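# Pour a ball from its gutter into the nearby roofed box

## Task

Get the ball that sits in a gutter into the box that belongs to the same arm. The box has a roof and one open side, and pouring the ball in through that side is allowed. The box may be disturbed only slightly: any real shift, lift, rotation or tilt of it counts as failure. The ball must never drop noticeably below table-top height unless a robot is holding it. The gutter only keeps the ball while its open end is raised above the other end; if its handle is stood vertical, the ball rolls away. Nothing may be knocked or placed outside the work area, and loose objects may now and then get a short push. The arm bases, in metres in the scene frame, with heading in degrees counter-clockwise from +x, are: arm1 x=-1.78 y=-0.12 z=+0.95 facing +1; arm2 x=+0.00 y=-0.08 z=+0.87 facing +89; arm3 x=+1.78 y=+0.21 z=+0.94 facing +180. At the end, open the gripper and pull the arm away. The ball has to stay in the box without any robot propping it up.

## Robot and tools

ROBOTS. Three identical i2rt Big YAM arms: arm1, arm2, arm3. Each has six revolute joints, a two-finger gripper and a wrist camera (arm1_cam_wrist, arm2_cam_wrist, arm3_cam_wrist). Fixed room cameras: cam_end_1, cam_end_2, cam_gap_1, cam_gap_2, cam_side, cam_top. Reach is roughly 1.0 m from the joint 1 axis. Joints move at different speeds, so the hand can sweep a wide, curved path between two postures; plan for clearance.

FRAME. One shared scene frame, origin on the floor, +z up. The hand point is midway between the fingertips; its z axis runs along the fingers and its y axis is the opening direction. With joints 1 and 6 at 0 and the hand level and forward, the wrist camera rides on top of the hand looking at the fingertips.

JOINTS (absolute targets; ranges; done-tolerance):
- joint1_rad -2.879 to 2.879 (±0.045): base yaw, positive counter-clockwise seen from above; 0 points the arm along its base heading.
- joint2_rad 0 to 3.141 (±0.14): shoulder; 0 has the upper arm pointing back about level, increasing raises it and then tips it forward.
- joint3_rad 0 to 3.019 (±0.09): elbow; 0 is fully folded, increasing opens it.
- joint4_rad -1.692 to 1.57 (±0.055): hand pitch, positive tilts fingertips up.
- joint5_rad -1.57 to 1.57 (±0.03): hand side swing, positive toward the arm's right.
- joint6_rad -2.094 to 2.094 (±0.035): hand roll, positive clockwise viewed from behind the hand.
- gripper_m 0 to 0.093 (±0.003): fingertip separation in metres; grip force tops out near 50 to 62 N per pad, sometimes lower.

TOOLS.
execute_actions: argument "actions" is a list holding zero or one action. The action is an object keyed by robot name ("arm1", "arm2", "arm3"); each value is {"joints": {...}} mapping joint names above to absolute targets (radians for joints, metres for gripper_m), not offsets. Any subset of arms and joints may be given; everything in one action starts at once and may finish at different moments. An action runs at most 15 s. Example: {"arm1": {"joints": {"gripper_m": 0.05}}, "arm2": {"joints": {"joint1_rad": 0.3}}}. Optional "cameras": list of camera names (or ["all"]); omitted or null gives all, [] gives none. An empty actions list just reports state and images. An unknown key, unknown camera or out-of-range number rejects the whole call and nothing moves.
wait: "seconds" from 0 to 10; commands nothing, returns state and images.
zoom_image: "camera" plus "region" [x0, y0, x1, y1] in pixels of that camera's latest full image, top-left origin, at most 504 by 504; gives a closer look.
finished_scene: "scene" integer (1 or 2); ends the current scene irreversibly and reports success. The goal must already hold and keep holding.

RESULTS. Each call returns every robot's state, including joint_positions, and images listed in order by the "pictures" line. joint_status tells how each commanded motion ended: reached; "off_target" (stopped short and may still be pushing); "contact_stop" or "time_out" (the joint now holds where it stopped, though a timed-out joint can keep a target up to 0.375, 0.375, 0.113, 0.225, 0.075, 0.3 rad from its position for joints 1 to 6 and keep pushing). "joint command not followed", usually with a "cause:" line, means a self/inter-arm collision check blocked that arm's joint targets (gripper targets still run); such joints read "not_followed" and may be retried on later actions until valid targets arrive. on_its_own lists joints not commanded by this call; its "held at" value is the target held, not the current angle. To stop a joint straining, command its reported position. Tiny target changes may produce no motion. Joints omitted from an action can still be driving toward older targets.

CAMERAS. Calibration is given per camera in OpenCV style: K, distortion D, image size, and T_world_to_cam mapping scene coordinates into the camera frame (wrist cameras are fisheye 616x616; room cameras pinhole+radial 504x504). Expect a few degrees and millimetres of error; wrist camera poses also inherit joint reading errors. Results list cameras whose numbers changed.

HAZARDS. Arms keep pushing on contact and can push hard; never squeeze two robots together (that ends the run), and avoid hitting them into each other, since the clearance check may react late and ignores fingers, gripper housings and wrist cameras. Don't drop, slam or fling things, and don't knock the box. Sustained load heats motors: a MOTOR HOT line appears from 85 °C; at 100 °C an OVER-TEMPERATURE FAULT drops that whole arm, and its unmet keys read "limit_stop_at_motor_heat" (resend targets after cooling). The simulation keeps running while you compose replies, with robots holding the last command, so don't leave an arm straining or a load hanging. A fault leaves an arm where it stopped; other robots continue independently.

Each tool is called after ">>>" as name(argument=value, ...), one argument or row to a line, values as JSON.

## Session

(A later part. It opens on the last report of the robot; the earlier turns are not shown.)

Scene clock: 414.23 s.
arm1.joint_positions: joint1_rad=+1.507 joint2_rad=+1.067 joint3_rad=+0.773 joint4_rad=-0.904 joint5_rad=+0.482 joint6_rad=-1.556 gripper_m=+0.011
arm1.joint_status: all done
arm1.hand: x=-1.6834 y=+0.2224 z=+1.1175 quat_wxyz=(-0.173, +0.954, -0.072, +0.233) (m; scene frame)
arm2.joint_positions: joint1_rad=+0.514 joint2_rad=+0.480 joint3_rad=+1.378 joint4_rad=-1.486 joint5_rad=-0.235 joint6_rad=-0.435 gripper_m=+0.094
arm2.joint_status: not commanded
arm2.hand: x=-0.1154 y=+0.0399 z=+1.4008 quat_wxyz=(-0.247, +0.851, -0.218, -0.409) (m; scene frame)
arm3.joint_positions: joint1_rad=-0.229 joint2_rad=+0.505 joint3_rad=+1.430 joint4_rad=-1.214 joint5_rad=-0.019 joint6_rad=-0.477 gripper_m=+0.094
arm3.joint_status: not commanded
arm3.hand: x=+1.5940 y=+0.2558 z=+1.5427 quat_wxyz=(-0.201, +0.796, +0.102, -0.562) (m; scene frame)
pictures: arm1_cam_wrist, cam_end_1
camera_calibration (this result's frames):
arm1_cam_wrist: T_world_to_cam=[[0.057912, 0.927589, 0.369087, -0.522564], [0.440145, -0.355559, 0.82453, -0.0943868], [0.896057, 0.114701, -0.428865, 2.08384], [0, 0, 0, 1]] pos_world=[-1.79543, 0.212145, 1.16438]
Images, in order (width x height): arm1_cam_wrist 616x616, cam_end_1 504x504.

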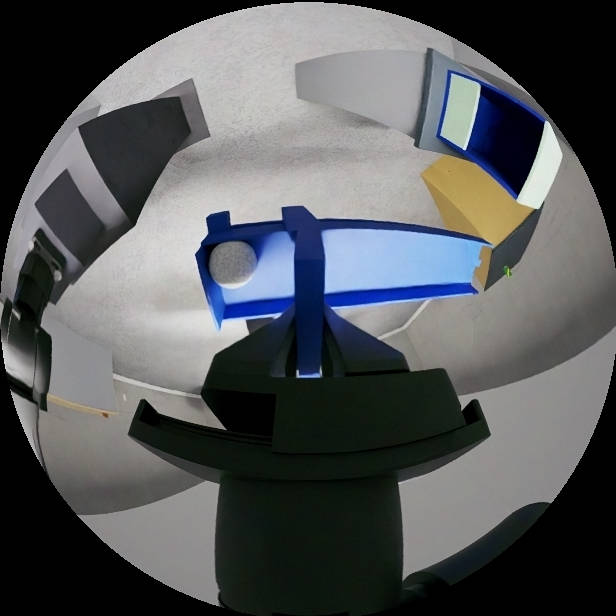

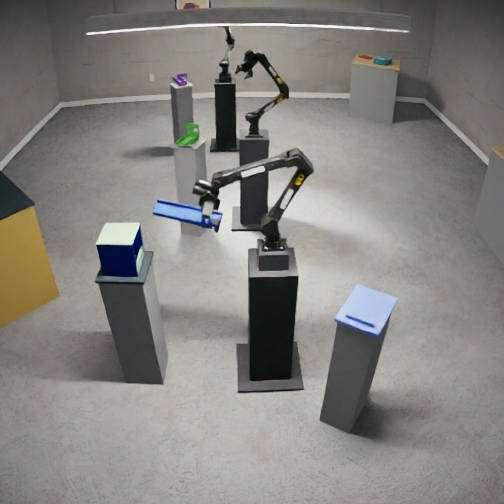

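>>> zoom_image(
  camera="arm1_cam_wrist",
  region=[400,40,580,220],
)

Region (400, 40, 580, 220) of arm1_cam_wrist's 616x616 image, scaled by 2.800, with more detail than that image has.

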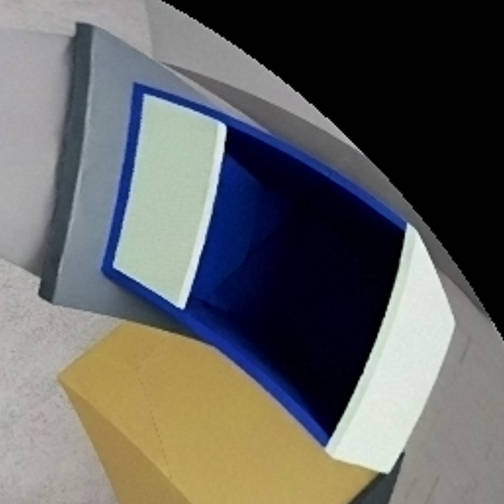

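>>> execute_actions(
  actions=[
    {"arm1":{"joints":{"joint1_rad":1.625,"joint3_rad":0.70,"joint5_rad":0.0}}},
  ],
  cameras=["arm1_cam_wrist","cam_end_1","cam_side"],
)

>>> zoom_image(
  camera="cam_end_1",
  region=[80,150,240,300],
)

Scene clock: 496.83 s.
arm1.joint_positions: joint1_rad=+1.629 joint2_rad=+1.067 joint3_rad=+0.679 joint4_rad=-0.898 joint5_rad=+0.002 joint6_rad=-1.559 gripper_m=+0.011
arm1.joint_status: all done
arm1.hand: x=-1.8036 y=+0.1996 z=+1.0597 quat_wxyz=(-0.139, +0.990, +0.033, -0.010) (m; scene frame)
arm2.joint_positions: joint1_rad=+0.514 joint2_rad=+0.480 joint3_rad=+1.378 joint4_rad=-1.486 joint5_rad=-0.235 joint6_rad=-0.435 gripper_m=+0.094
arm2.joint_status: not commanded
arm2.hand: x=-0.1154 y=+0.0399 z=+1.4008 quat_wxyz=(-0.247, +0.851, -0.218, -0.409) (m; scene frame)
arm3.joint_positions: joint1_rad=-0.229 joint2_rad=+0.505 joint3_rad=+1.430 joint4_rad=-1.214 joint5_rad=-0.019 joint6_rad=-0.477 gripper_m=+0.094
arm3.joint_status: not commanded
arm3.hand: x=+1.5940 y=+0.2558 z=+1.5427 quat_wxyz=(-0.201, +0.796, +0.102, -0.562) (m; scene frame)
pictures: arm1_cam_wrist, cam_end_1, cam_side
camera_calibration (this result's frames):
arm1_cam_wrist: T_world_to_cam=[[-0.0579546, 0.958416, 0.279427, -0.593248], [0.826941, -0.110721, 0.551279, 0.936427], [0.559294, 0.263019, -0.786137, 1.91097], [0, 0, 0, 1]] pos_world=[-1.87754, 0.169641, 1.15182]
Images, in order (width x height): arm1_cam_wrist 616x616, cam_end_1 504x504, cam_side 504x504.

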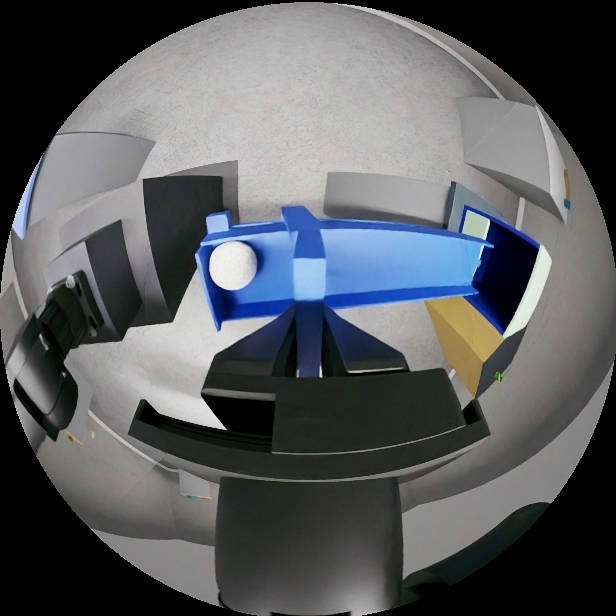

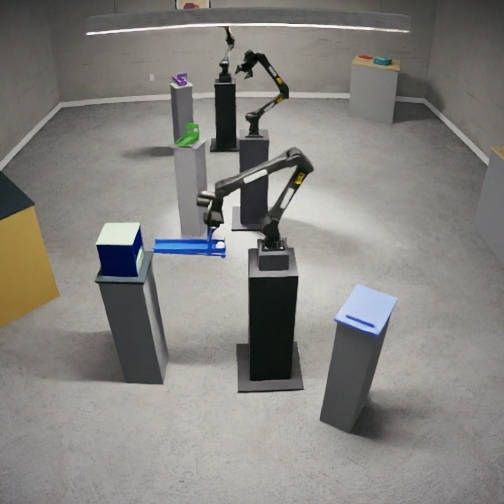

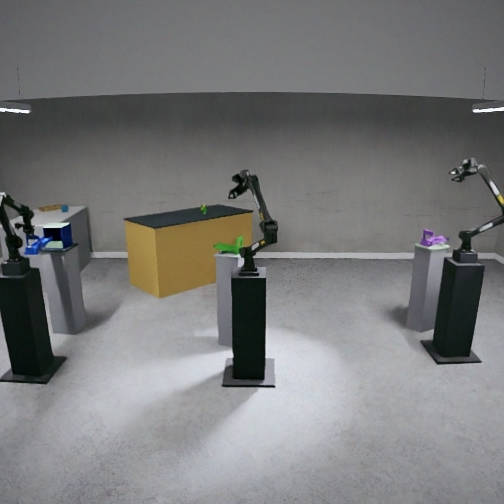

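Region (80, 150, 240, 300) of cam_end_1's 504x504 image, scaled by 3.150, with more detail than that image has; it fills the top 472 rows of this view, and the rest is white.

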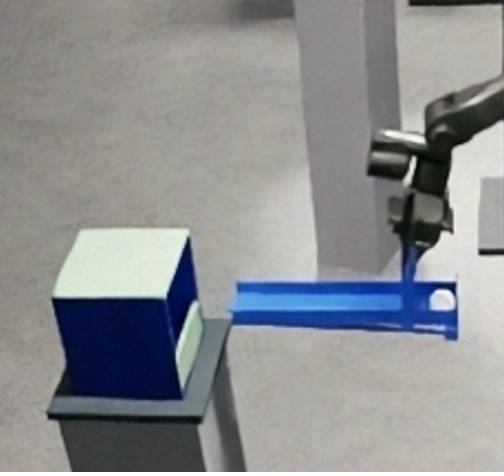

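>>> zoom_image(
  camera="arm1_cam_wrist",
  region=[420,170,570,350],
)

Region (420, 170, 570, 350) of arm1_cam_wrist's 616x616 image, scaled by 2.800, with more detail than that image has.

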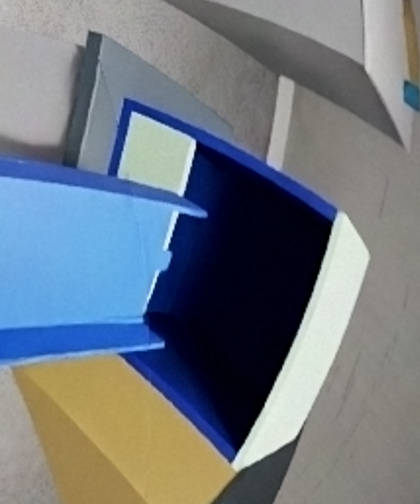

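>>> execute_actions(
  actions=[
    {"arm1":{"joints":{"joint1_rad":1.61,"joint3_rad":0.768,"joint4_rad":-0.785}}},
  ],
  cameras=[],
)

>>> execute_actions(
  actions=[
    {"arm1":{"joints":{"joint2_rad":1.175}}},
  ],
  cameras=["arm1_cam_wrist","cam_end_1","cam_side"],
)

>>> zoom_image(
  camera="cam_end_1",
  region=[80,150,240,300],
)

>>> zoom_image(
  camera="arm1_cam_wrist",
  region=[420,170,570,350],
)

Scene clock: 610.07 s.
arm1.joint_positions: joint1_rad=+1.617 joint2_rad=+1.067 joint3_rad=+0.709 joint4_rad=-0.803 joint5_rad=+0.001 joint6_rad=-1.559 gripper_m=+0.011
arm1.joint_status: all done
arm1.hand: x=-1.8018 y=+0.2328 z=+1.0804 quat_wxyz=(-0.200, +0.979, +0.026, -0.012) (m; scene frame)
arm2.joint_positions: joint1_rad=+0.514 joint2_rad=+0.480 joint3_rad=+1.378 joint4_rad=-1.486 joint5_rad=-0.235 joint6_rad=-0.435 gripper_m=+0.094
arm2.joint_status: not commanded
arm2.hand: x=-0.1154 y=+0.0399 z=+1.4008 quat_wxyz=(-0.247, +0.851, -0.218, -0.409) (m; scene frame)
arm3.joint_positions: joint1_rad=-0.229 joint2_rad=+0.505 joint3_rad=+1.430 joint4_rad=-1.214 joint5_rad=-0.019 joint6_rad=-0.477 gripper_m=+0.094
arm3.joint_status: not commanded
arm3.hand: x=+1.5940 y=+0.2558 z=+1.5427 quat_wxyz=(-0.201, +0.796, +0.102, -0.562) (m; scene frame)
pictures: none
No camera images: the call's "cameras" was empty. Leave "cameras" out to get every camera's image.

Scene clock: 610.90 s.
arm1.joint_positions: joint1_rad=+1.617 joint2_rad=+1.182 joint3_rad=+0.711 joint4_rad=-0.802 joint5_rad=+0.001 joint6_rad=-1.559 gripper_m=+0.011
arm1.joint_status: all done
arm1.hand: x=-1.8020 y=+0.2319 z=+1.0433 quat_wxyz=(-0.145, +0.989, +0.026, -0.010) (m; scene frame)
arm2.joint_positions: joint1_rad=+0.514 joint2_rad=+0.480 joint3_rad=+1.378 joint4_rad=-1.486 joint5_rad=-0.235 joint6_rad=-0.435 gripper_m=+0.094
arm2.joint_status: not commanded
arm2.hand: x=-0.1154 y=+0.0399 z=+1.4008 quat_wxyz=(-0.247, +0.851, -0.218, -0.409) (m; scene frame)
arm3.joint_positions: joint1_rad=-0.229 joint2_rad=+0.505 joint3_rad=+1.430 joint4_rad=-1.214 joint5_rad=-0.019 joint6_rad=-0.477 gripper_m=+0.094
arm3.joint_status: not commanded
arm3.hand: x=+1.5940 y=+0.2558 z=+1.5427 quat_wxyz=(-0.201, +0.796, +0.102, -0.562) (m; scene frame)
pictures: arm1_cam_wrist, cam_end_1, cam_side
camera_calibration (this result's frames):
arm1_cam_wrist: T_world_to_cam=[[-0.0455651, 0.955524, 0.291371, -0.609012], [0.826522, -0.127755, 0.548215, 0.954138], [0.561057, 0.265804, -0.783941, 1.88892], [0, 0, 0, 1]] pos_world=[-1.87616, 0.201738, 1.13518]
Images, in order (width x height): arm1_cam_wrist 616x616, cam_end_1 504x504, cam_side 504x504.

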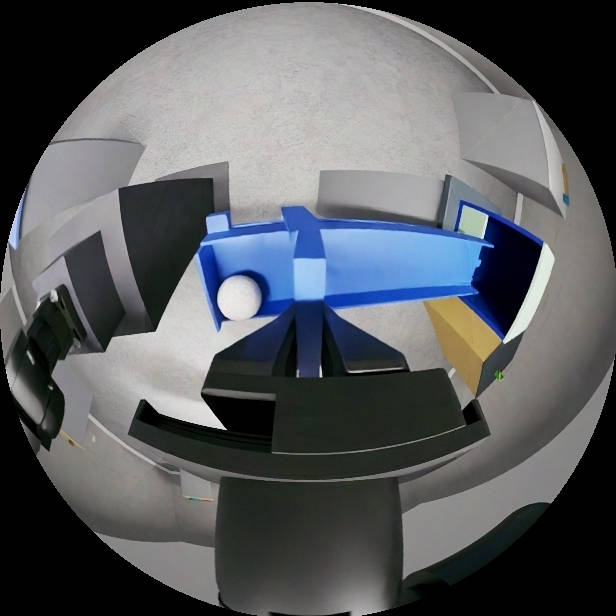

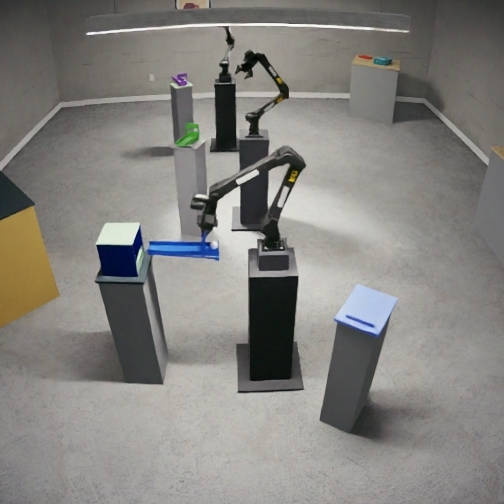

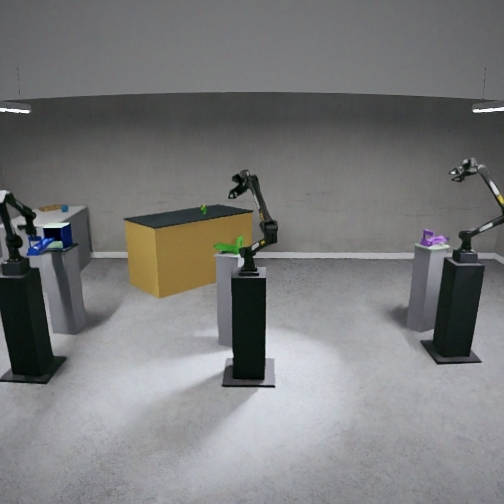

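Region (80, 150, 240, 300) of cam_end_1's 504x504 image, scaled by 3.150, with more detail than that image has; it fills the top 472 rows of this view, and the rest is white.

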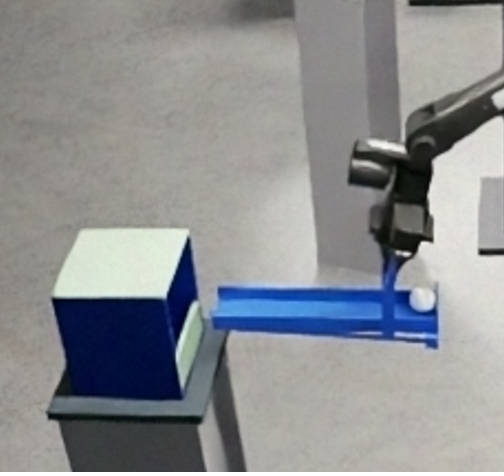

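Region (420, 170, 570, 350) of arm1_cam_wrist's 616x616 image, scaled by 2.800, with more detail than that image has.

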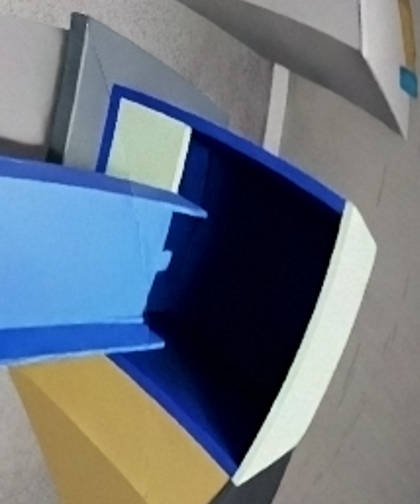

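>>> execute_actions(
  actions=[
    {"arm1":{"joints":{"joint2_rad":1.232,"joint3_rad":0.853,"joint4_rad":-0.775}}},
  ],
  cameras=["arm1_cam_wrist","cam_end_1"],
)

>>> zoom_image(
  camera="cam_end_1",
  region=[80,150,240,300],
)

>>> zoom_image(
  camera="arm1_cam_wrist",
  region=[420,170,570,350],
)

Scene clock: 631.57 s.
arm1.joint_positions: joint1_rad=+1.617 joint2_rad=+1.229 joint3_rad=+0.801 joint4_rad=-0.789 joint5_rad=+0.001 joint6_rad=-1.559 gripper_m=+0.011
arm1.joint_status: all done
arm1.hand: x=-1.8044 y=+0.2699 z=+1.0655 quat_wxyz=(-0.172, +0.985, +0.026, -0.011) (m; scene frame)
arm2.joint_positions: joint1_rad=+0.514 joint2_rad=+0.480 joint3_rad=+1.378 joint4_rad=-1.486 joint5_rad=-0.235 joint6_rad=-0.435 gripper_m=+0.094
arm2.joint_status: not commanded
arm2.hand: x=-0.1154 y=+0.0399 z=+1.4008 quat_wxyz=(-0.247, +0.851, -0.218, -0.409) (m; scene frame)
arm3.joint_positions: joint1_rad=-0.229 joint2_rad=+0.505 joint3_rad=+1.430 joint4_rad=-1.214 joint5_rad=-0.019 joint6_rad=-0.477 gripper_m=+0.094
arm3.joint_status: not commanded
arm3.hand: x=+1.5940 y=+0.2558 z=+1.5427 quat_wxyz=(-0.201, +0.796, +0.102, -0.562) (m; scene frame)
pictures: arm1_cam_wrist, cam_end_1
camera_calibration (this result's frames):
arm1_cam_wrist: T_world_to_cam=[[-0.0439484, 0.937882, 0.344159, -0.700488], [0.828451, -0.158314, 0.53722, 0.97218], [0.558334, 0.308729, -0.770032, 1.86623], [0, 0, 0, 1]] pos_world=[-1.87817, 0.234727, 1.15586]
Images, in order (width x height): arm1_cam_wrist 616x616, cam_end_1 504x504.

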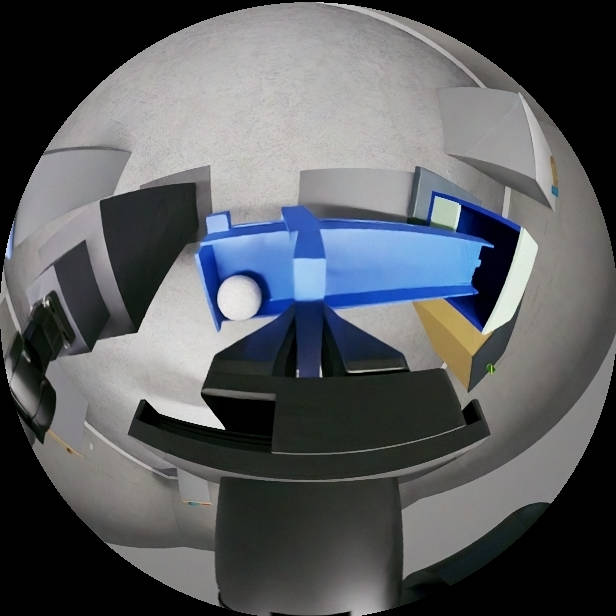

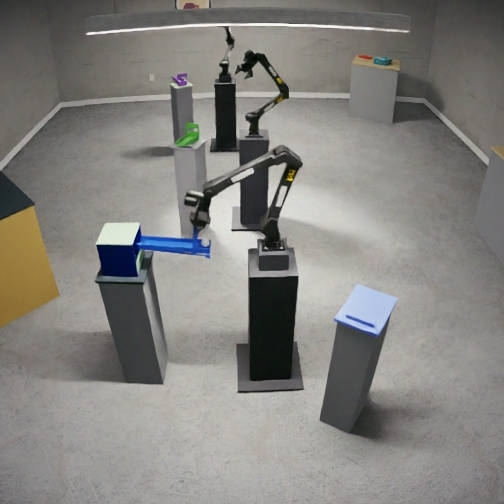

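Region (80, 150, 240, 300) of cam_end_1's 504x504 image, scaled by 3.150, with more detail than that image has; it fills the top 472 rows of this view, and the rest is white.

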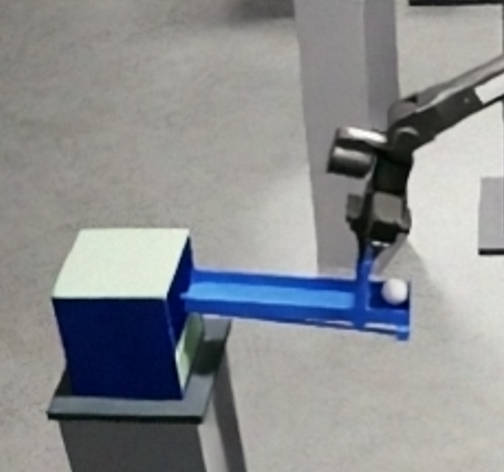

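Region (420, 170, 570, 350) of arm1_cam_wrist's 616x616 image, scaled by 2.800, with more detail than that image has.

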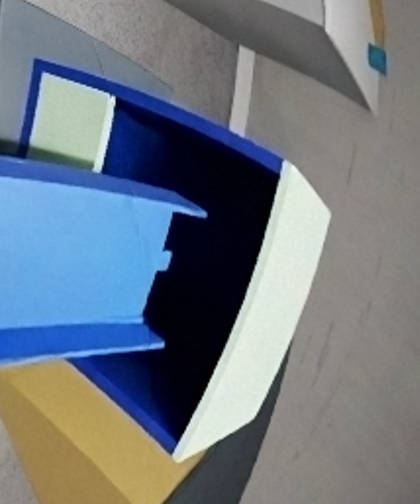

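>>> execute_actions(
  actions=[
    {"arm1":{"joints":{"joint2_rad":1.28,"joint3_rad":0.884}}},
  ],
  cameras=[],
)

>>> execute_actions(
  actions=[
    {"arm1":{"joints":{"joint2_rad":1.33,"joint3_rad":0.923}}},
  ],
  cameras=["arm1_cam_wrist","cam_end_1"],
)

>>> zoom_image(
  camera="cam_end_1",
  region=[80,150,240,300],
)

>>> zoom_image(
  camera="arm1_cam_wrist",
  region=[400,140,570,350],
)

Scene clock: 654.20 s.
arm1.joint_positions: joint1_rad=+1.617 joint2_rad=+1.276 joint3_rad=+0.822 joint4_rad=-0.789 joint5_rad=+0.001 joint6_rad=-1.559 gripper_m=+0.011
arm1.joint_status: all done
arm1.hand: x=-1.8049 y=+0.2776 z=+1.0571 quat_wxyz=(-0.160, +0.987, +0.026, -0.010) (m; scene frame)
arm2.joint_positions: joint1_rad=+0.514 joint2_rad=+0.480 joint3_rad=+1.378 joint4_rad=-1.486 joint5_rad=-0.235 joint6_rad=-0.435 gripper_m=+0.094
arm2.joint_status: not commanded
arm2.hand: x=-0.1154 y=+0.0399 z=+1.4008 quat_wxyz=(-0.247, +0.851, -0.218, -0.409) (m; scene frame)
arm3.joint_positions: joint1_rad=-0.229 joint2_rad=+0.505 joint3_rad=+1.430 joint4_rad=-1.214 joint5_rad=-0.019 joint6_rad=-0.477 gripper_m=+0.094
arm3.joint_status: not commanded
arm3.hand: x=+1.5940 y=+0.2558 z=+1.5427 quat_wxyz=(-0.201, +0.796, +0.102, -0.562) (m; scene frame)
pictures: none
No camera images: the call's "cameras" was empty. Leave "cameras" out to get every camera's image.

Scene clock: 654.93 s.
arm1.joint_positions: joint1_rad=+1.617 joint2_rad=+1.324 joint3_rad=+0.865 joint4_rad=-0.789 joint5_rad=+0.001 joint6_rad=-1.559 gripper_m=+0.011
arm1.joint_status: all done
arm1.hand: x=-1.8060 y=+0.2937 z=+1.0563 quat_wxyz=(-0.157, +0.987, +0.026, -0.010) (m; scene frame)
arm2.joint_positions: joint1_rad=+0.514 joint2_rad=+0.480 joint3_rad=+1.378 joint4_rad=-1.486 joint5_rad=-0.235 joint6_rad=-0.435 gripper_m=+0.094
arm2.joint_status: not commanded
arm2.hand: x=-0.1154 y=+0.0399 z=+1.4008 quat_wxyz=(-0.247, +0.851, -0.218, -0.409) (m; scene frame)
arm3.joint_positions: joint1_rad=-0.229 joint2_rad=+0.505 joint3_rad=+1.430 joint4_rad=-1.214 joint5_rad=-0.019 joint6_rad=-0.477 gripper_m=+0.094
arm3.joint_status: not commanded
arm3.hand: x=+1.5940 y=+0.2558 z=+1.5427 quat_wxyz=(-0.201, +0.796, +0.102, -0.562) (m; scene frame)
pictures: arm1_cam_wrist, cam_end_1
camera_calibration (this result's frames):
arm1_cam_wrist: T_world_to_cam=[[-0.0448793, 0.948152, 0.314632, -0.693194], [0.827374, -0.141226, 0.543605, 0.968566], [0.559855, 0.284715, -0.778139, 1.87106], [0, 0, 0, 1]] pos_world=[-1.88, 0.261321, 1.14753]
Images, in order (width x height): arm1_cam_wrist 616x616, cam_end_1 504x504.

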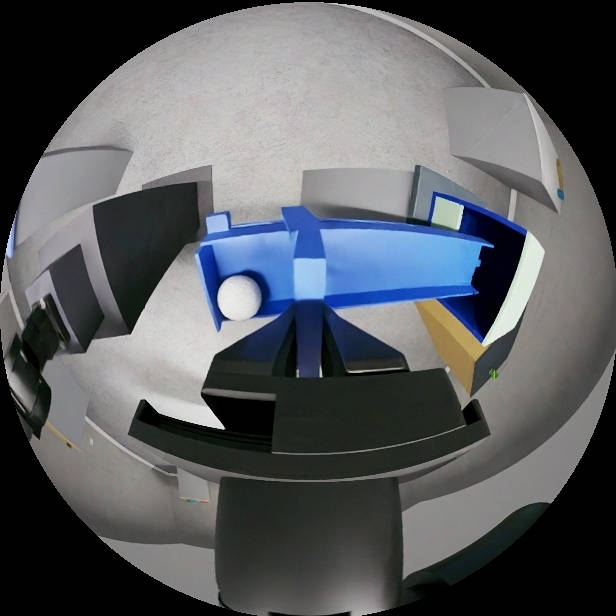

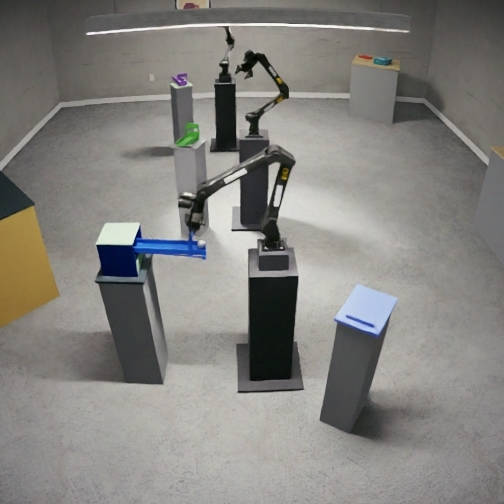

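Region (80, 150, 240, 300) of cam_end_1's 504x504 image, scaled by 3.150, with more detail than that image has; it fills the top 472 rows of this view, and the rest is white.

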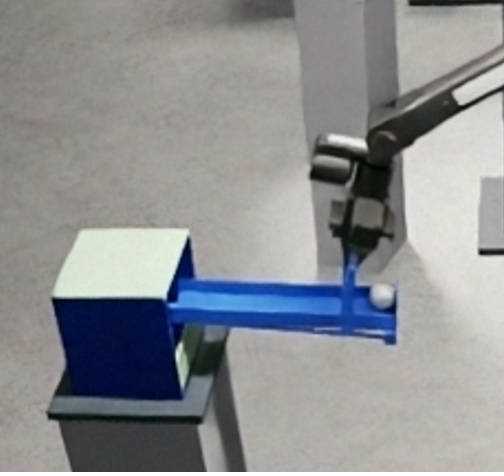

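Region (400, 140, 570, 350) of arm1_cam_wrist's 616x616 image, scaled by 2.400, with more detail than that image has; it fills the left 408 columns of this view, and the rest is white.

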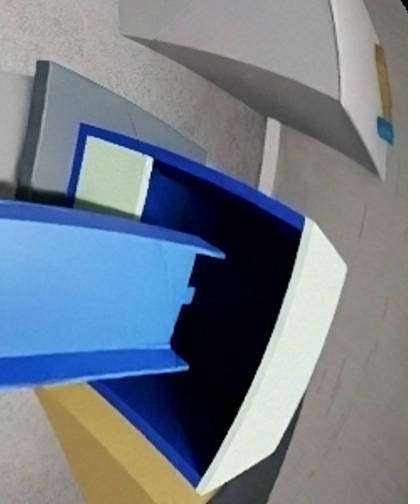

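>>> execute_actions(
  actions=[],
  cameras=["arm1_cam_wrist","cam_end_1","cam_gap_1"],
)

Scene clock: 680.47 s.
arm1.joint_positions: joint1_rad=+1.617 joint2_rad=+1.324 joint3_rad=+0.865 joint4_rad=-0.789 joint5_rad=+0.001 joint6_rad=-1.559 gripper_m=+0.011
arm1.joint_status: all done
arm1.hand: x=-1.8060 y=+0.2937 z=+1.0563 quat_wxyz=(-0.157, +0.987, +0.026, -0.010) (m; scene frame)
arm2.joint_positions: joint1_rad=+0.514 joint2_rad=+0.480 joint3_rad=+1.378 joint4_rad=-1.486 joint5_rad=-0.235 joint6_rad=-0.435 gripper_m=+0.094
arm2.joint_status: not commanded
arm2.hand: x=-0.1154 y=+0.0399 z=+1.4008 quat_wxyz=(-0.247, +0.851, -0.218, -0.409) (m; scene frame)
arm3.joint_positions: joint1_rad=-0.229 joint2_rad=+0.505 joint3_rad=+1.430 joint4_rad=-1.214 joint5_rad=-0.019 joint6_rad=-0.477 gripper_m=+0.094
arm3.joint_status: not commanded
arm3.hand: x=+1.5940 y=+0.2558 z=+1.5427 quat_wxyz=(-0.201, +0.796, +0.102, -0.562) (m; scene frame)
pictures: arm1_cam_wrist, cam_end_1, cam_gap_1
camera_calibration (this result's frames):
arm1_cam_wrist: T_world_to_cam=[[-0.0448793, 0.948152, 0.314632, -0.693194], [0.827374, -0.141226, 0.543605, 0.968566], [0.559855, 0.284715, -0.778139, 1.87106], [0, 0, 0, 1]] pos_world=[-1.88, 0.261321, 1.14753]
Images, in order (width x height): arm1_cam_wrist 616x616, cam_end_1 504x504, cam_gap_1 504x504.

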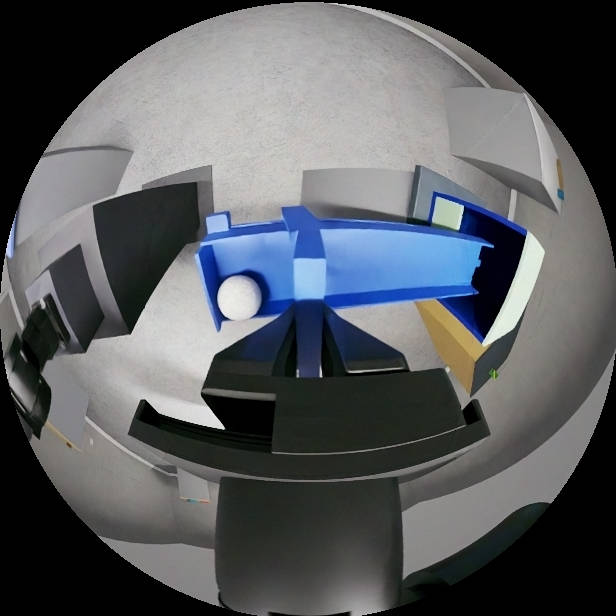

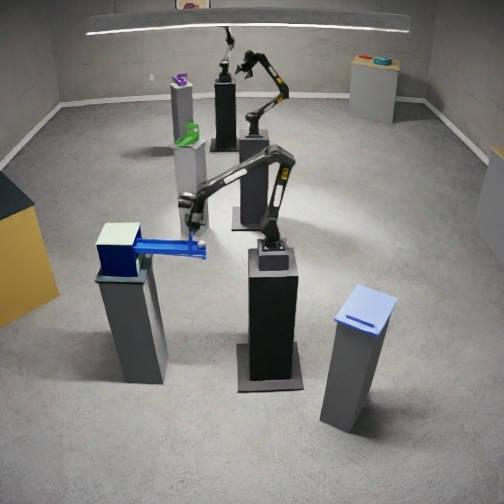

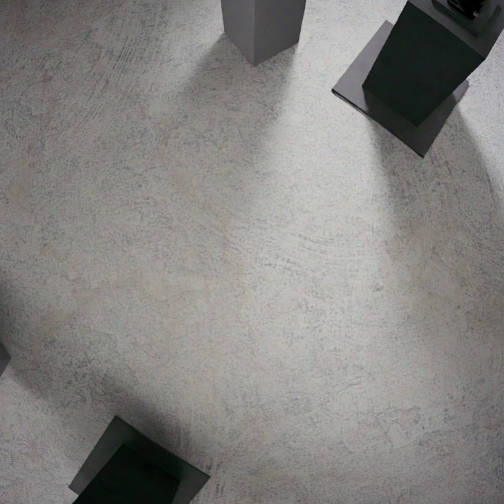

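>>> execute_actions(
  actions=[
    {"arm1":{"joints":{"joint2_rad":1.38,"joint3_rad":0.964,"joint4_rad":-0.775}}},
  ],
  cameras=["arm1_cam_wrist","cam_end_1"],
)

Scene clock: 687.83 s.
arm1.joint_positions: joint1_rad=+1.617 joint2_rad=+1.375 joint3_rad=+0.905 joint4_rad=-0.789 joint5_rad=+0.001 joint6_rad=-1.559 gripper_m=+0.011
arm1.joint_status: all done
arm1.hand: x=-1.8071 y=+0.3091 z=+1.0529 quat_wxyz=(-0.152, +0.988, +0.026, -0.010) (m; scene frame)
arm2.joint_positions: joint1_rad=+0.514 joint2_rad=+0.480 joint3_rad=+1.378 joint4_rad=-1.486 joint5_rad=-0.235 joint6_rad=-0.435 gripper_m=+0.094
arm2.joint_status: not commanded
arm2.hand: x=-0.1154 y=+0.0399 z=+1.4008 quat_wxyz=(-0.247, +0.851, -0.218, -0.409) (m; scene frame)
arm3.joint_positions: joint1_rad=-0.229 joint2_rad=+0.505 joint3_rad=+1.430 joint4_rad=-1.214 joint5_rad=-0.019 joint6_rad=-0.477 gripper_m=+0.094
arm3.joint_status: not commanded
arm3.hand: x=+1.5940 y=+0.2558 z=+1.5427 quat_wxyz=(-0.201, +0.796, +0.102, -0.562) (m; scene frame)
pictures: arm1_cam_wrist, cam_end_1
camera_calibration (this result's frames):
arm1_cam_wrist: T_world_to_cam=[[-0.0451622, 0.951215, 0.305204, -0.698335], [0.827029, -0.135767, 0.545518, 0.969131], [0.560342, 0.27705, -0.780552, 1.87041], [0, 0, 0, 1]] pos_world=[-1.88111, 0.277648, 1.14441]
Images, in order (width x height): arm1_cam_wrist 616x616, cam_end_1 504x504.

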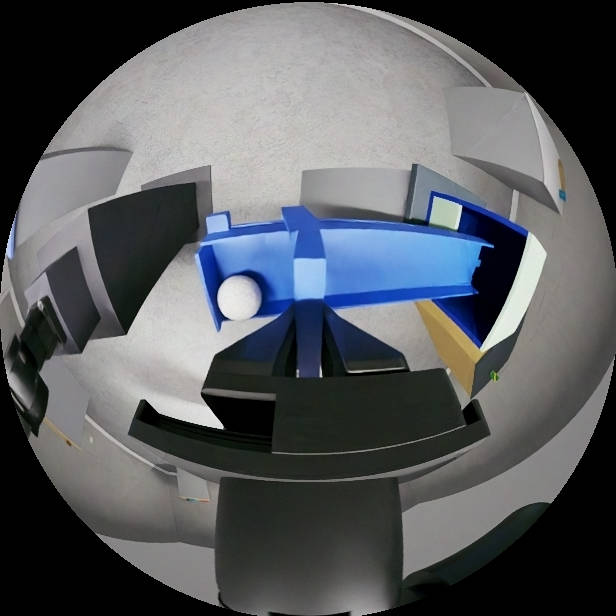

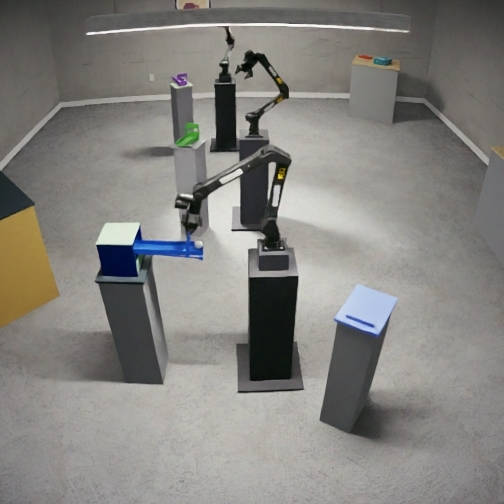

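>>> zoom_image(
  camera="arm1_cam_wrist",
  region=[400, 160, 570, 360],
)

>>> zoom_image(
  camera="cam_end_1",
  region=[80, 190, 240, 300],
)

Region (400, 160, 570, 360) of arm1_cam_wrist's 616x616 image, scaled by 2.520, with more detail than that image has; it fills the left 428 columns of this view, and the rest is white.

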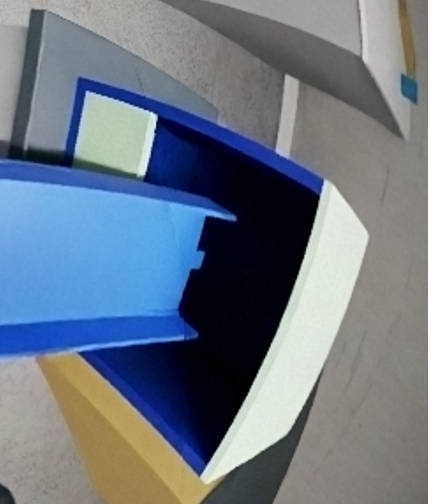

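Region (80, 190, 240, 300) of cam_end_1's 504x504 image, scaled by 3.150, with more detail than that image has; it fills the top 346 rows of this view, and the rest is white.

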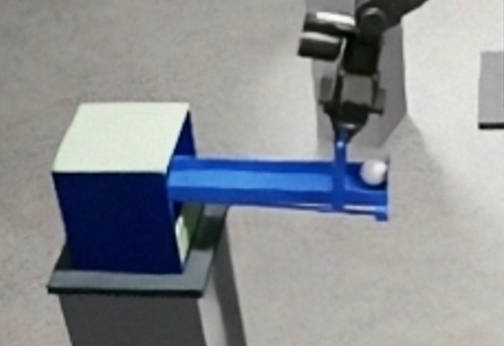

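>>> execute_actions(
  actions=[
    {"arm1":{"joints":{"joint2_rad":1.43,"joint3_rad":1.008,"joint4_rad":-0.775}}},
  ],
  cameras=["arm1_cam_wrist","cam_end_1"],
)

>>> zoom_image(
  camera="arm1_cam_wrist",
  region=[400, 160, 570, 360],
)

>>> zoom_image(
  camera="cam_end_1",
  region=[80, 190, 240, 300],
)

Scene clock: 705.40 s.
arm1.joint_positions: joint1_rad=+1.617 joint2_rad=+1.424 joint3_rad=+0.950 joint4_rad=-0.789 joint5_rad=+0.001 joint6_rad=-1.559 gripper_m=+0.011
arm1.joint_status: all done
arm1.hand: x=-1.8082 y=+0.3261 z=+1.0508 quat_wxyz=(-0.150, +0.988, +0.026, -0.010) (m; scene frame)
arm2.joint_positions: joint1_rad=+0.514 joint2_rad=+0.480 joint3_rad=+1.378 joint4_rad=-1.486 joint5_rad=-0.235 joint6_rad=-0.435 gripper_m=+0.094
arm2.joint_status: not commanded
arm2.hand: x=-0.1154 y=+0.0399 z=+1.4008 quat_wxyz=(-0.247, +0.851, -0.218, -0.409) (m; scene frame)
arm3.joint_positions: joint1_rad=-0.229 joint2_rad=+0.505 joint3_rad=+1.430 joint4_rad=-1.214 joint5_rad=-0.019 joint6_rad=-0.477 gripper_m=+0.094
arm3.joint_status: not commanded
arm3.hand: x=+1.5940 y=+0.2558 z=+1.5427 quat_wxyz=(-0.201, +0.796, +0.102, -0.562) (m; scene frame)
pictures: arm1_cam_wrist, cam_end_1
camera_calibration (this result's frames):
arm1_cam_wrist: T_world_to_cam=[[-0.0452908, 0.952598, 0.300843, -0.710022], [0.82687, -0.133241, 0.546382, 0.971526], [0.560567, 0.273504, -0.78164, 1.86738], [0, 0, 0, 1]] pos_world=[-1.88228, 0.295076, 1.1424]
Images, in order (width x height): arm1_cam_wrist 616x616, cam_end_1 504x504.

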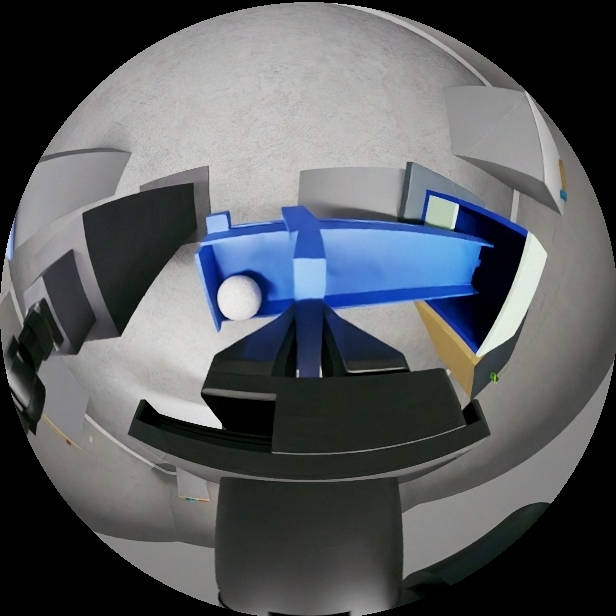

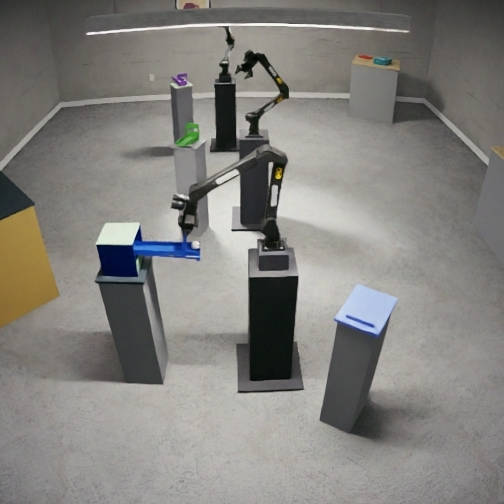

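Region (400, 160, 570, 360) of arm1_cam_wrist's 616x616 image, scaled by 2.520, with more detail than that image has; it fills the left 428 columns of this view, and the rest is white.

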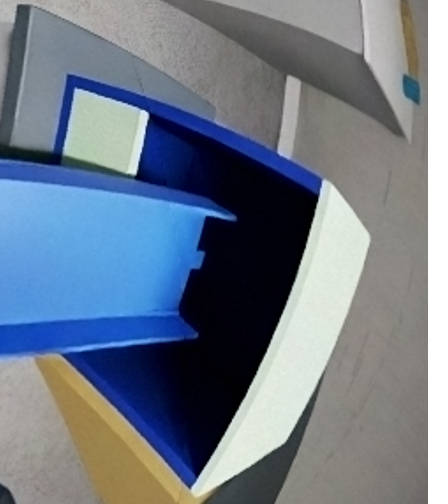

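Region (80, 190, 240, 300) of cam_end_1's 504x504 image, scaled by 3.150, with more detail than that image has; it fills the top 346 rows of this view, and the rest is white.

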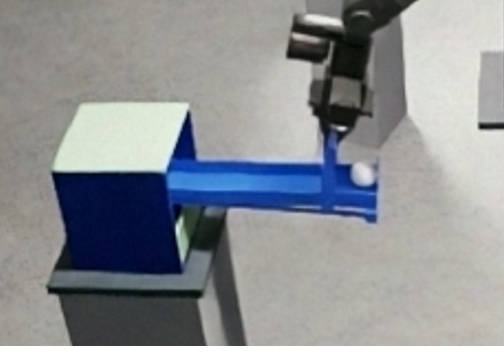

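>>> execute_actions(
  actions=[
    {"arm1":{"joints":{"joint2_rad":1.43,"joint3_rad":1.045,"joint4_rad":-0.845}}},
  ],
  cameras=["arm1_cam_wrist","cam_end_1"],
)

>>> zoom_image(
  camera="cam_end_1",
  region=[80, 190, 240, 300],
)

Scene clock: 759.87 s.
arm1.joint_positions: joint1_rad=+1.617 joint2_rad=+1.424 joint3_rad=+0.986 joint4_rad=-0.840 joint5_rad=+0.001 joint6_rad=-1.559 gripper_m=+0.011
arm1.joint_status: all done
arm1.hand: x=-1.8083 y=+0.3288 z=+1.0621 quat_wxyz=(-0.142, +0.989, +0.026, -0.009) (m; scene frame)
arm2.joint_positions: joint1_rad=+0.514 joint2_rad=+0.480 joint3_rad=+1.378 joint4_rad=-1.486 joint5_rad=-0.235 joint6_rad=-0.435 gripper_m=+0.094
arm2.joint_status: not commanded
arm2.hand: x=-0.1154 y=+0.0399 z=+1.4008 quat_wxyz=(-0.247, +0.851, -0.218, -0.409) (m; scene frame)
arm3.joint_positions: joint1_rad=-0.229 joint2_rad=+0.505 joint3_rad=+1.430 joint4_rad=-1.214 joint5_rad=-0.019 joint6_rad=-0.477 gripper_m=+0.094
arm3.joint_status: not commanded
arm3.hand: x=+1.5940 y=+0.2558 z=+1.5427 quat_wxyz=(-0.201, +0.796, +0.102, -0.562) (m; scene frame)
pictures: arm1_cam_wrist, cam_end_1
camera_calibration (this result's frames):
arm1_cam_wrist: T_world_to_cam=[[-0.0457, 0.956952, 0.286624, -0.703049], [0.826348, -0.125006, 0.549111, 0.959206], [0.561303, 0.261946, -0.785063, 1.88432], [0, 0, 0, 1]] pos_world=[-1.88244, 0.2991, 1.15411]
Images, in order (width x height): arm1_cam_wrist 616x616, cam_end_1 504x504.

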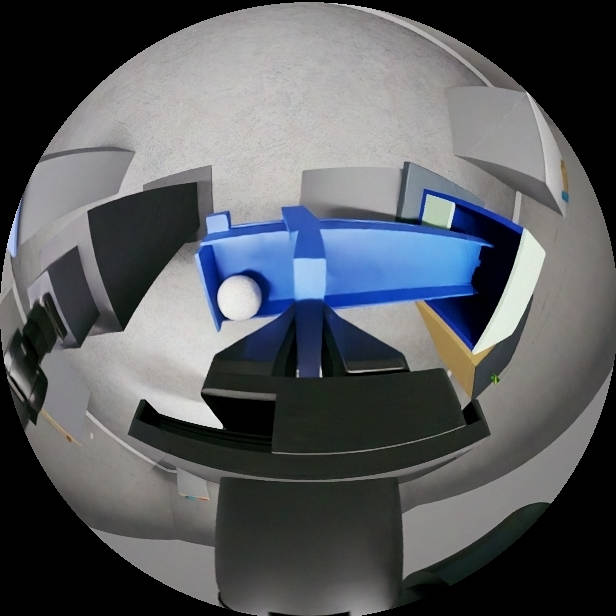

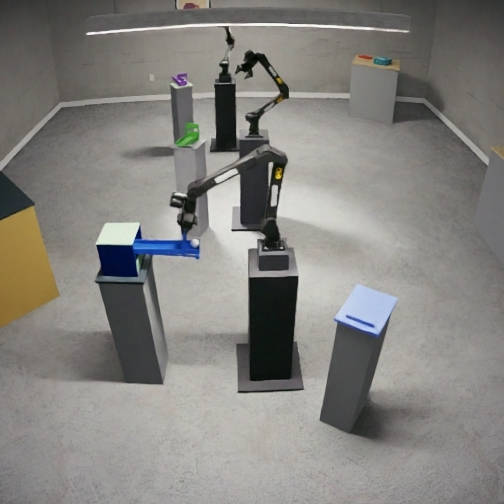

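Region (80, 190, 240, 300) of cam_end_1's 504x504 image, scaled by 3.150, with more detail than that image has; it fills the top 346 rows of this view, and the rest is white.

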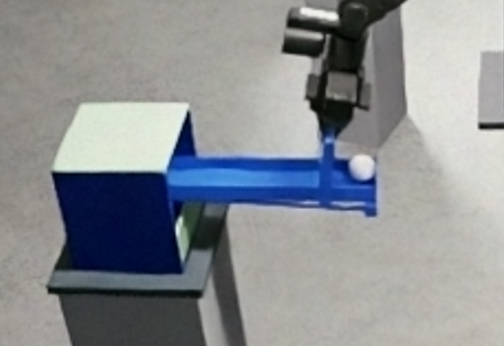

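>>> execute_actions(
  actions=[
    {"arm1":{"joints":{"joint2_rad":1.462,"joint3_rad":1.095,"joint4_rad":-0.875}}},
  ],
  cameras=["arm1_cam_wrist","cam_end_1"],
)

>>> zoom_image(
  camera="cam_end_1",
  region=[80, 190, 240, 300],
)

Scene clock: 779.30 s.
arm1.joint_positions: joint1_rad=+1.617 joint2_rad=+1.455 joint3_rad=+1.035 joint4_rad=-0.871 joint5_rad=+0.001 joint6_rad=-1.559 gripper_m=+0.011
arm1.joint_status: all done
arm1.hand: x=-1.8090 y=+0.3405 z=+1.0665 quat_wxyz=(-0.136, +0.990, +0.026, -0.009) (m; scene frame)
arm2.joint_positions: joint1_rad=+0.514 joint2_rad=+0.480 joint3_rad=+1.378 joint4_rad=-1.486 joint5_rad=-0.235 joint6_rad=-0.435 gripper_m=+0.094
arm2.joint_status: not commanded
arm2.hand: x=-0.1154 y=+0.0399 z=+1.4008 quat_wxyz=(-0.247, +0.851, -0.218, -0.409) (m; scene frame)
arm3.joint_positions: joint1_rad=-0.229 joint2_rad=+0.505 joint3_rad=+1.430 joint4_rad=-1.214 joint5_rad=-0.019 joint6_rad=-0.477 gripper_m=+0.094
arm3.joint_status: not commanded
arm3.hand: x=+1.5940 y=+0.2558 z=+1.5427 quat_wxyz=(-0.201, +0.796, +0.102, -0.562) (m; scene frame)
pictures: arm1_cam_wrist, cam_end_1
camera_calibration (this result's frames):
arm1_cam_wrist: T_world_to_cam=[[-0.0460457, 0.960576, 0.274177, -0.704129], [0.82589, -0.117794, 0.55139, 0.953128], [0.561948, 0.251829, -0.787906, 1.8928], [0, 0, 0, 1]] pos_world=[-1.88326, 0.31198, 1.15886]
Images, in order (width x height): arm1_cam_wrist 616x616, cam_end_1 504x504.

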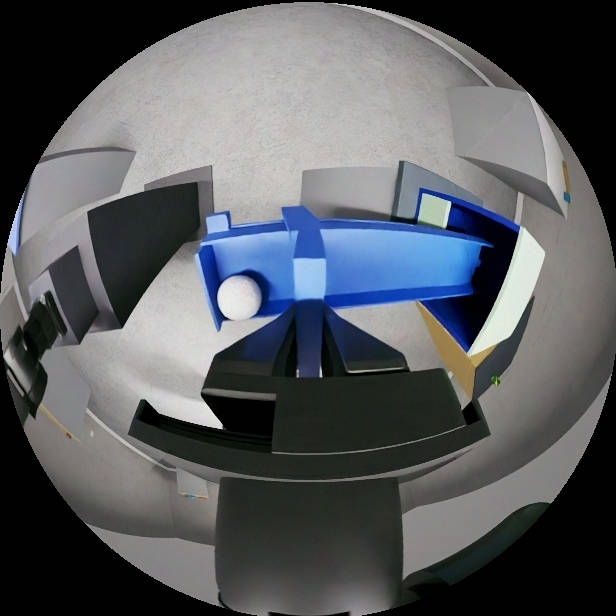

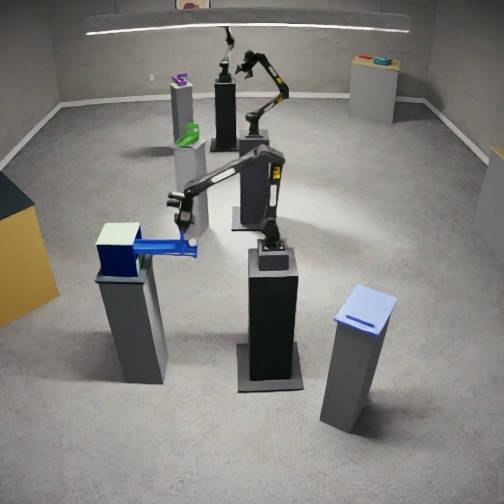

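Region (80, 190, 240, 300) of cam_end_1's 504x504 image, scaled by 3.150, with more detail than that image has; it fills the top 346 rows of this view, and the rest is white.

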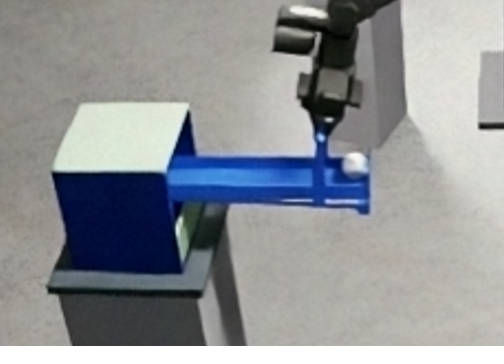

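>>> execute_actions(
  actions=[
    {"arm1":{"joints":{"joint2_rad":1.462,"joint3_rad":1.135,"joint4_rad":-0.95}}},
  ],
  cameras=["arm1_cam_wrist","cam_end_1"],
)

>>> zoom_image(
  camera="cam_end_1",
  region=[80, 190, 240, 300],
)

Scene clock: 786.03 s.
arm1.joint_positions: joint1_rad=+1.617 joint2_rad=+1.455 joint3_rad=+1.075 joint4_rad=-0.945 joint5_rad=+0.001 joint6_rad=-1.559 gripper_m=+0.011
arm1.joint_status: all done
arm1.hand: x=-1.8088 y=+0.3388 z=+1.0788 quat_wxyz=(-0.120, +0.992, +0.027, -0.009) (m; scene frame)
arm2.joint_positions: joint1_rad=+0.514 joint2_rad=+0.480 joint3_rad=+1.378 joint4_rad=-1.486 joint5_rad=-0.235 joint6_rad=-0.435 gripper_m=+0.094
arm2.joint_status: not commanded
arm2.hand: x=-0.1154 y=+0.0399 z=+1.4008 quat_wxyz=(-0.247, +0.851, -0.218, -0.409) (m; scene frame)
arm3.joint_positions: joint1_rad=-0.229 joint2_rad=+0.505 joint3_rad=+1.430 joint4_rad=-1.214 joint5_rad=-0.019 joint6_rad=-0.477 gripper_m=+0.094
arm3.joint_status: not commanded
arm3.hand: x=+1.5940 y=+0.2558 z=+1.5427 quat_wxyz=(-0.201, +0.796, +0.102, -0.562) (m; scene frame)
pictures: arm1_cam_wrist, cam_end_1
camera_calibration (this result's frames):
arm1_cam_wrist: T_world_to_cam=[[-0.0468833, 0.969112, 0.242122, -0.675653], [0.824706, -0.099211, 0.556792, 0.931724], [0.563615, 0.225784, -0.794581, 1.9218], [0, 0, 0, 1]] pos_world=[-1.88323, 0.313309, 1.17184]
Images, in order (width x height): arm1_cam_wrist 616x616, cam_end_1 504x504.

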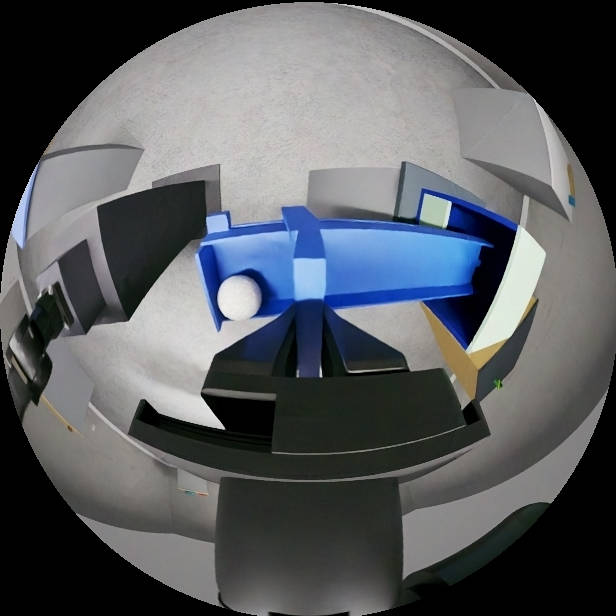

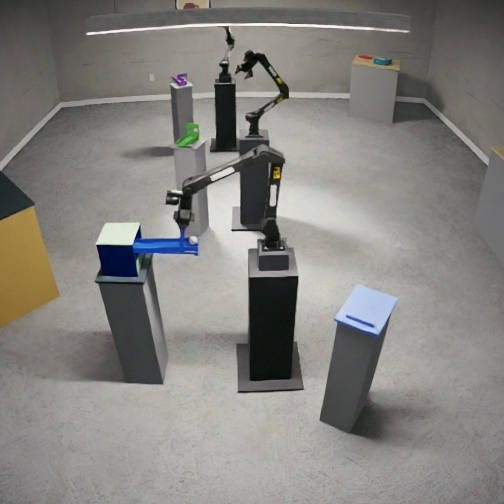

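Region (80, 190, 240, 300) of cam_end_1's 504x504 image, scaled by 3.150, with more detail than that image has; it fills the top 346 rows of this view, and the rest is white.

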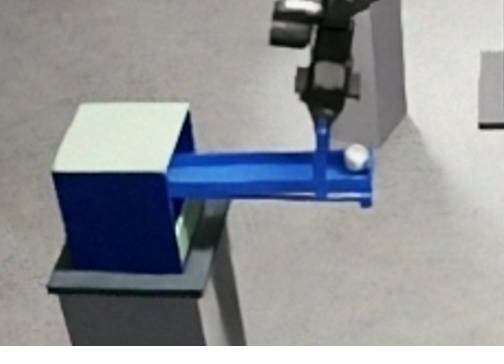

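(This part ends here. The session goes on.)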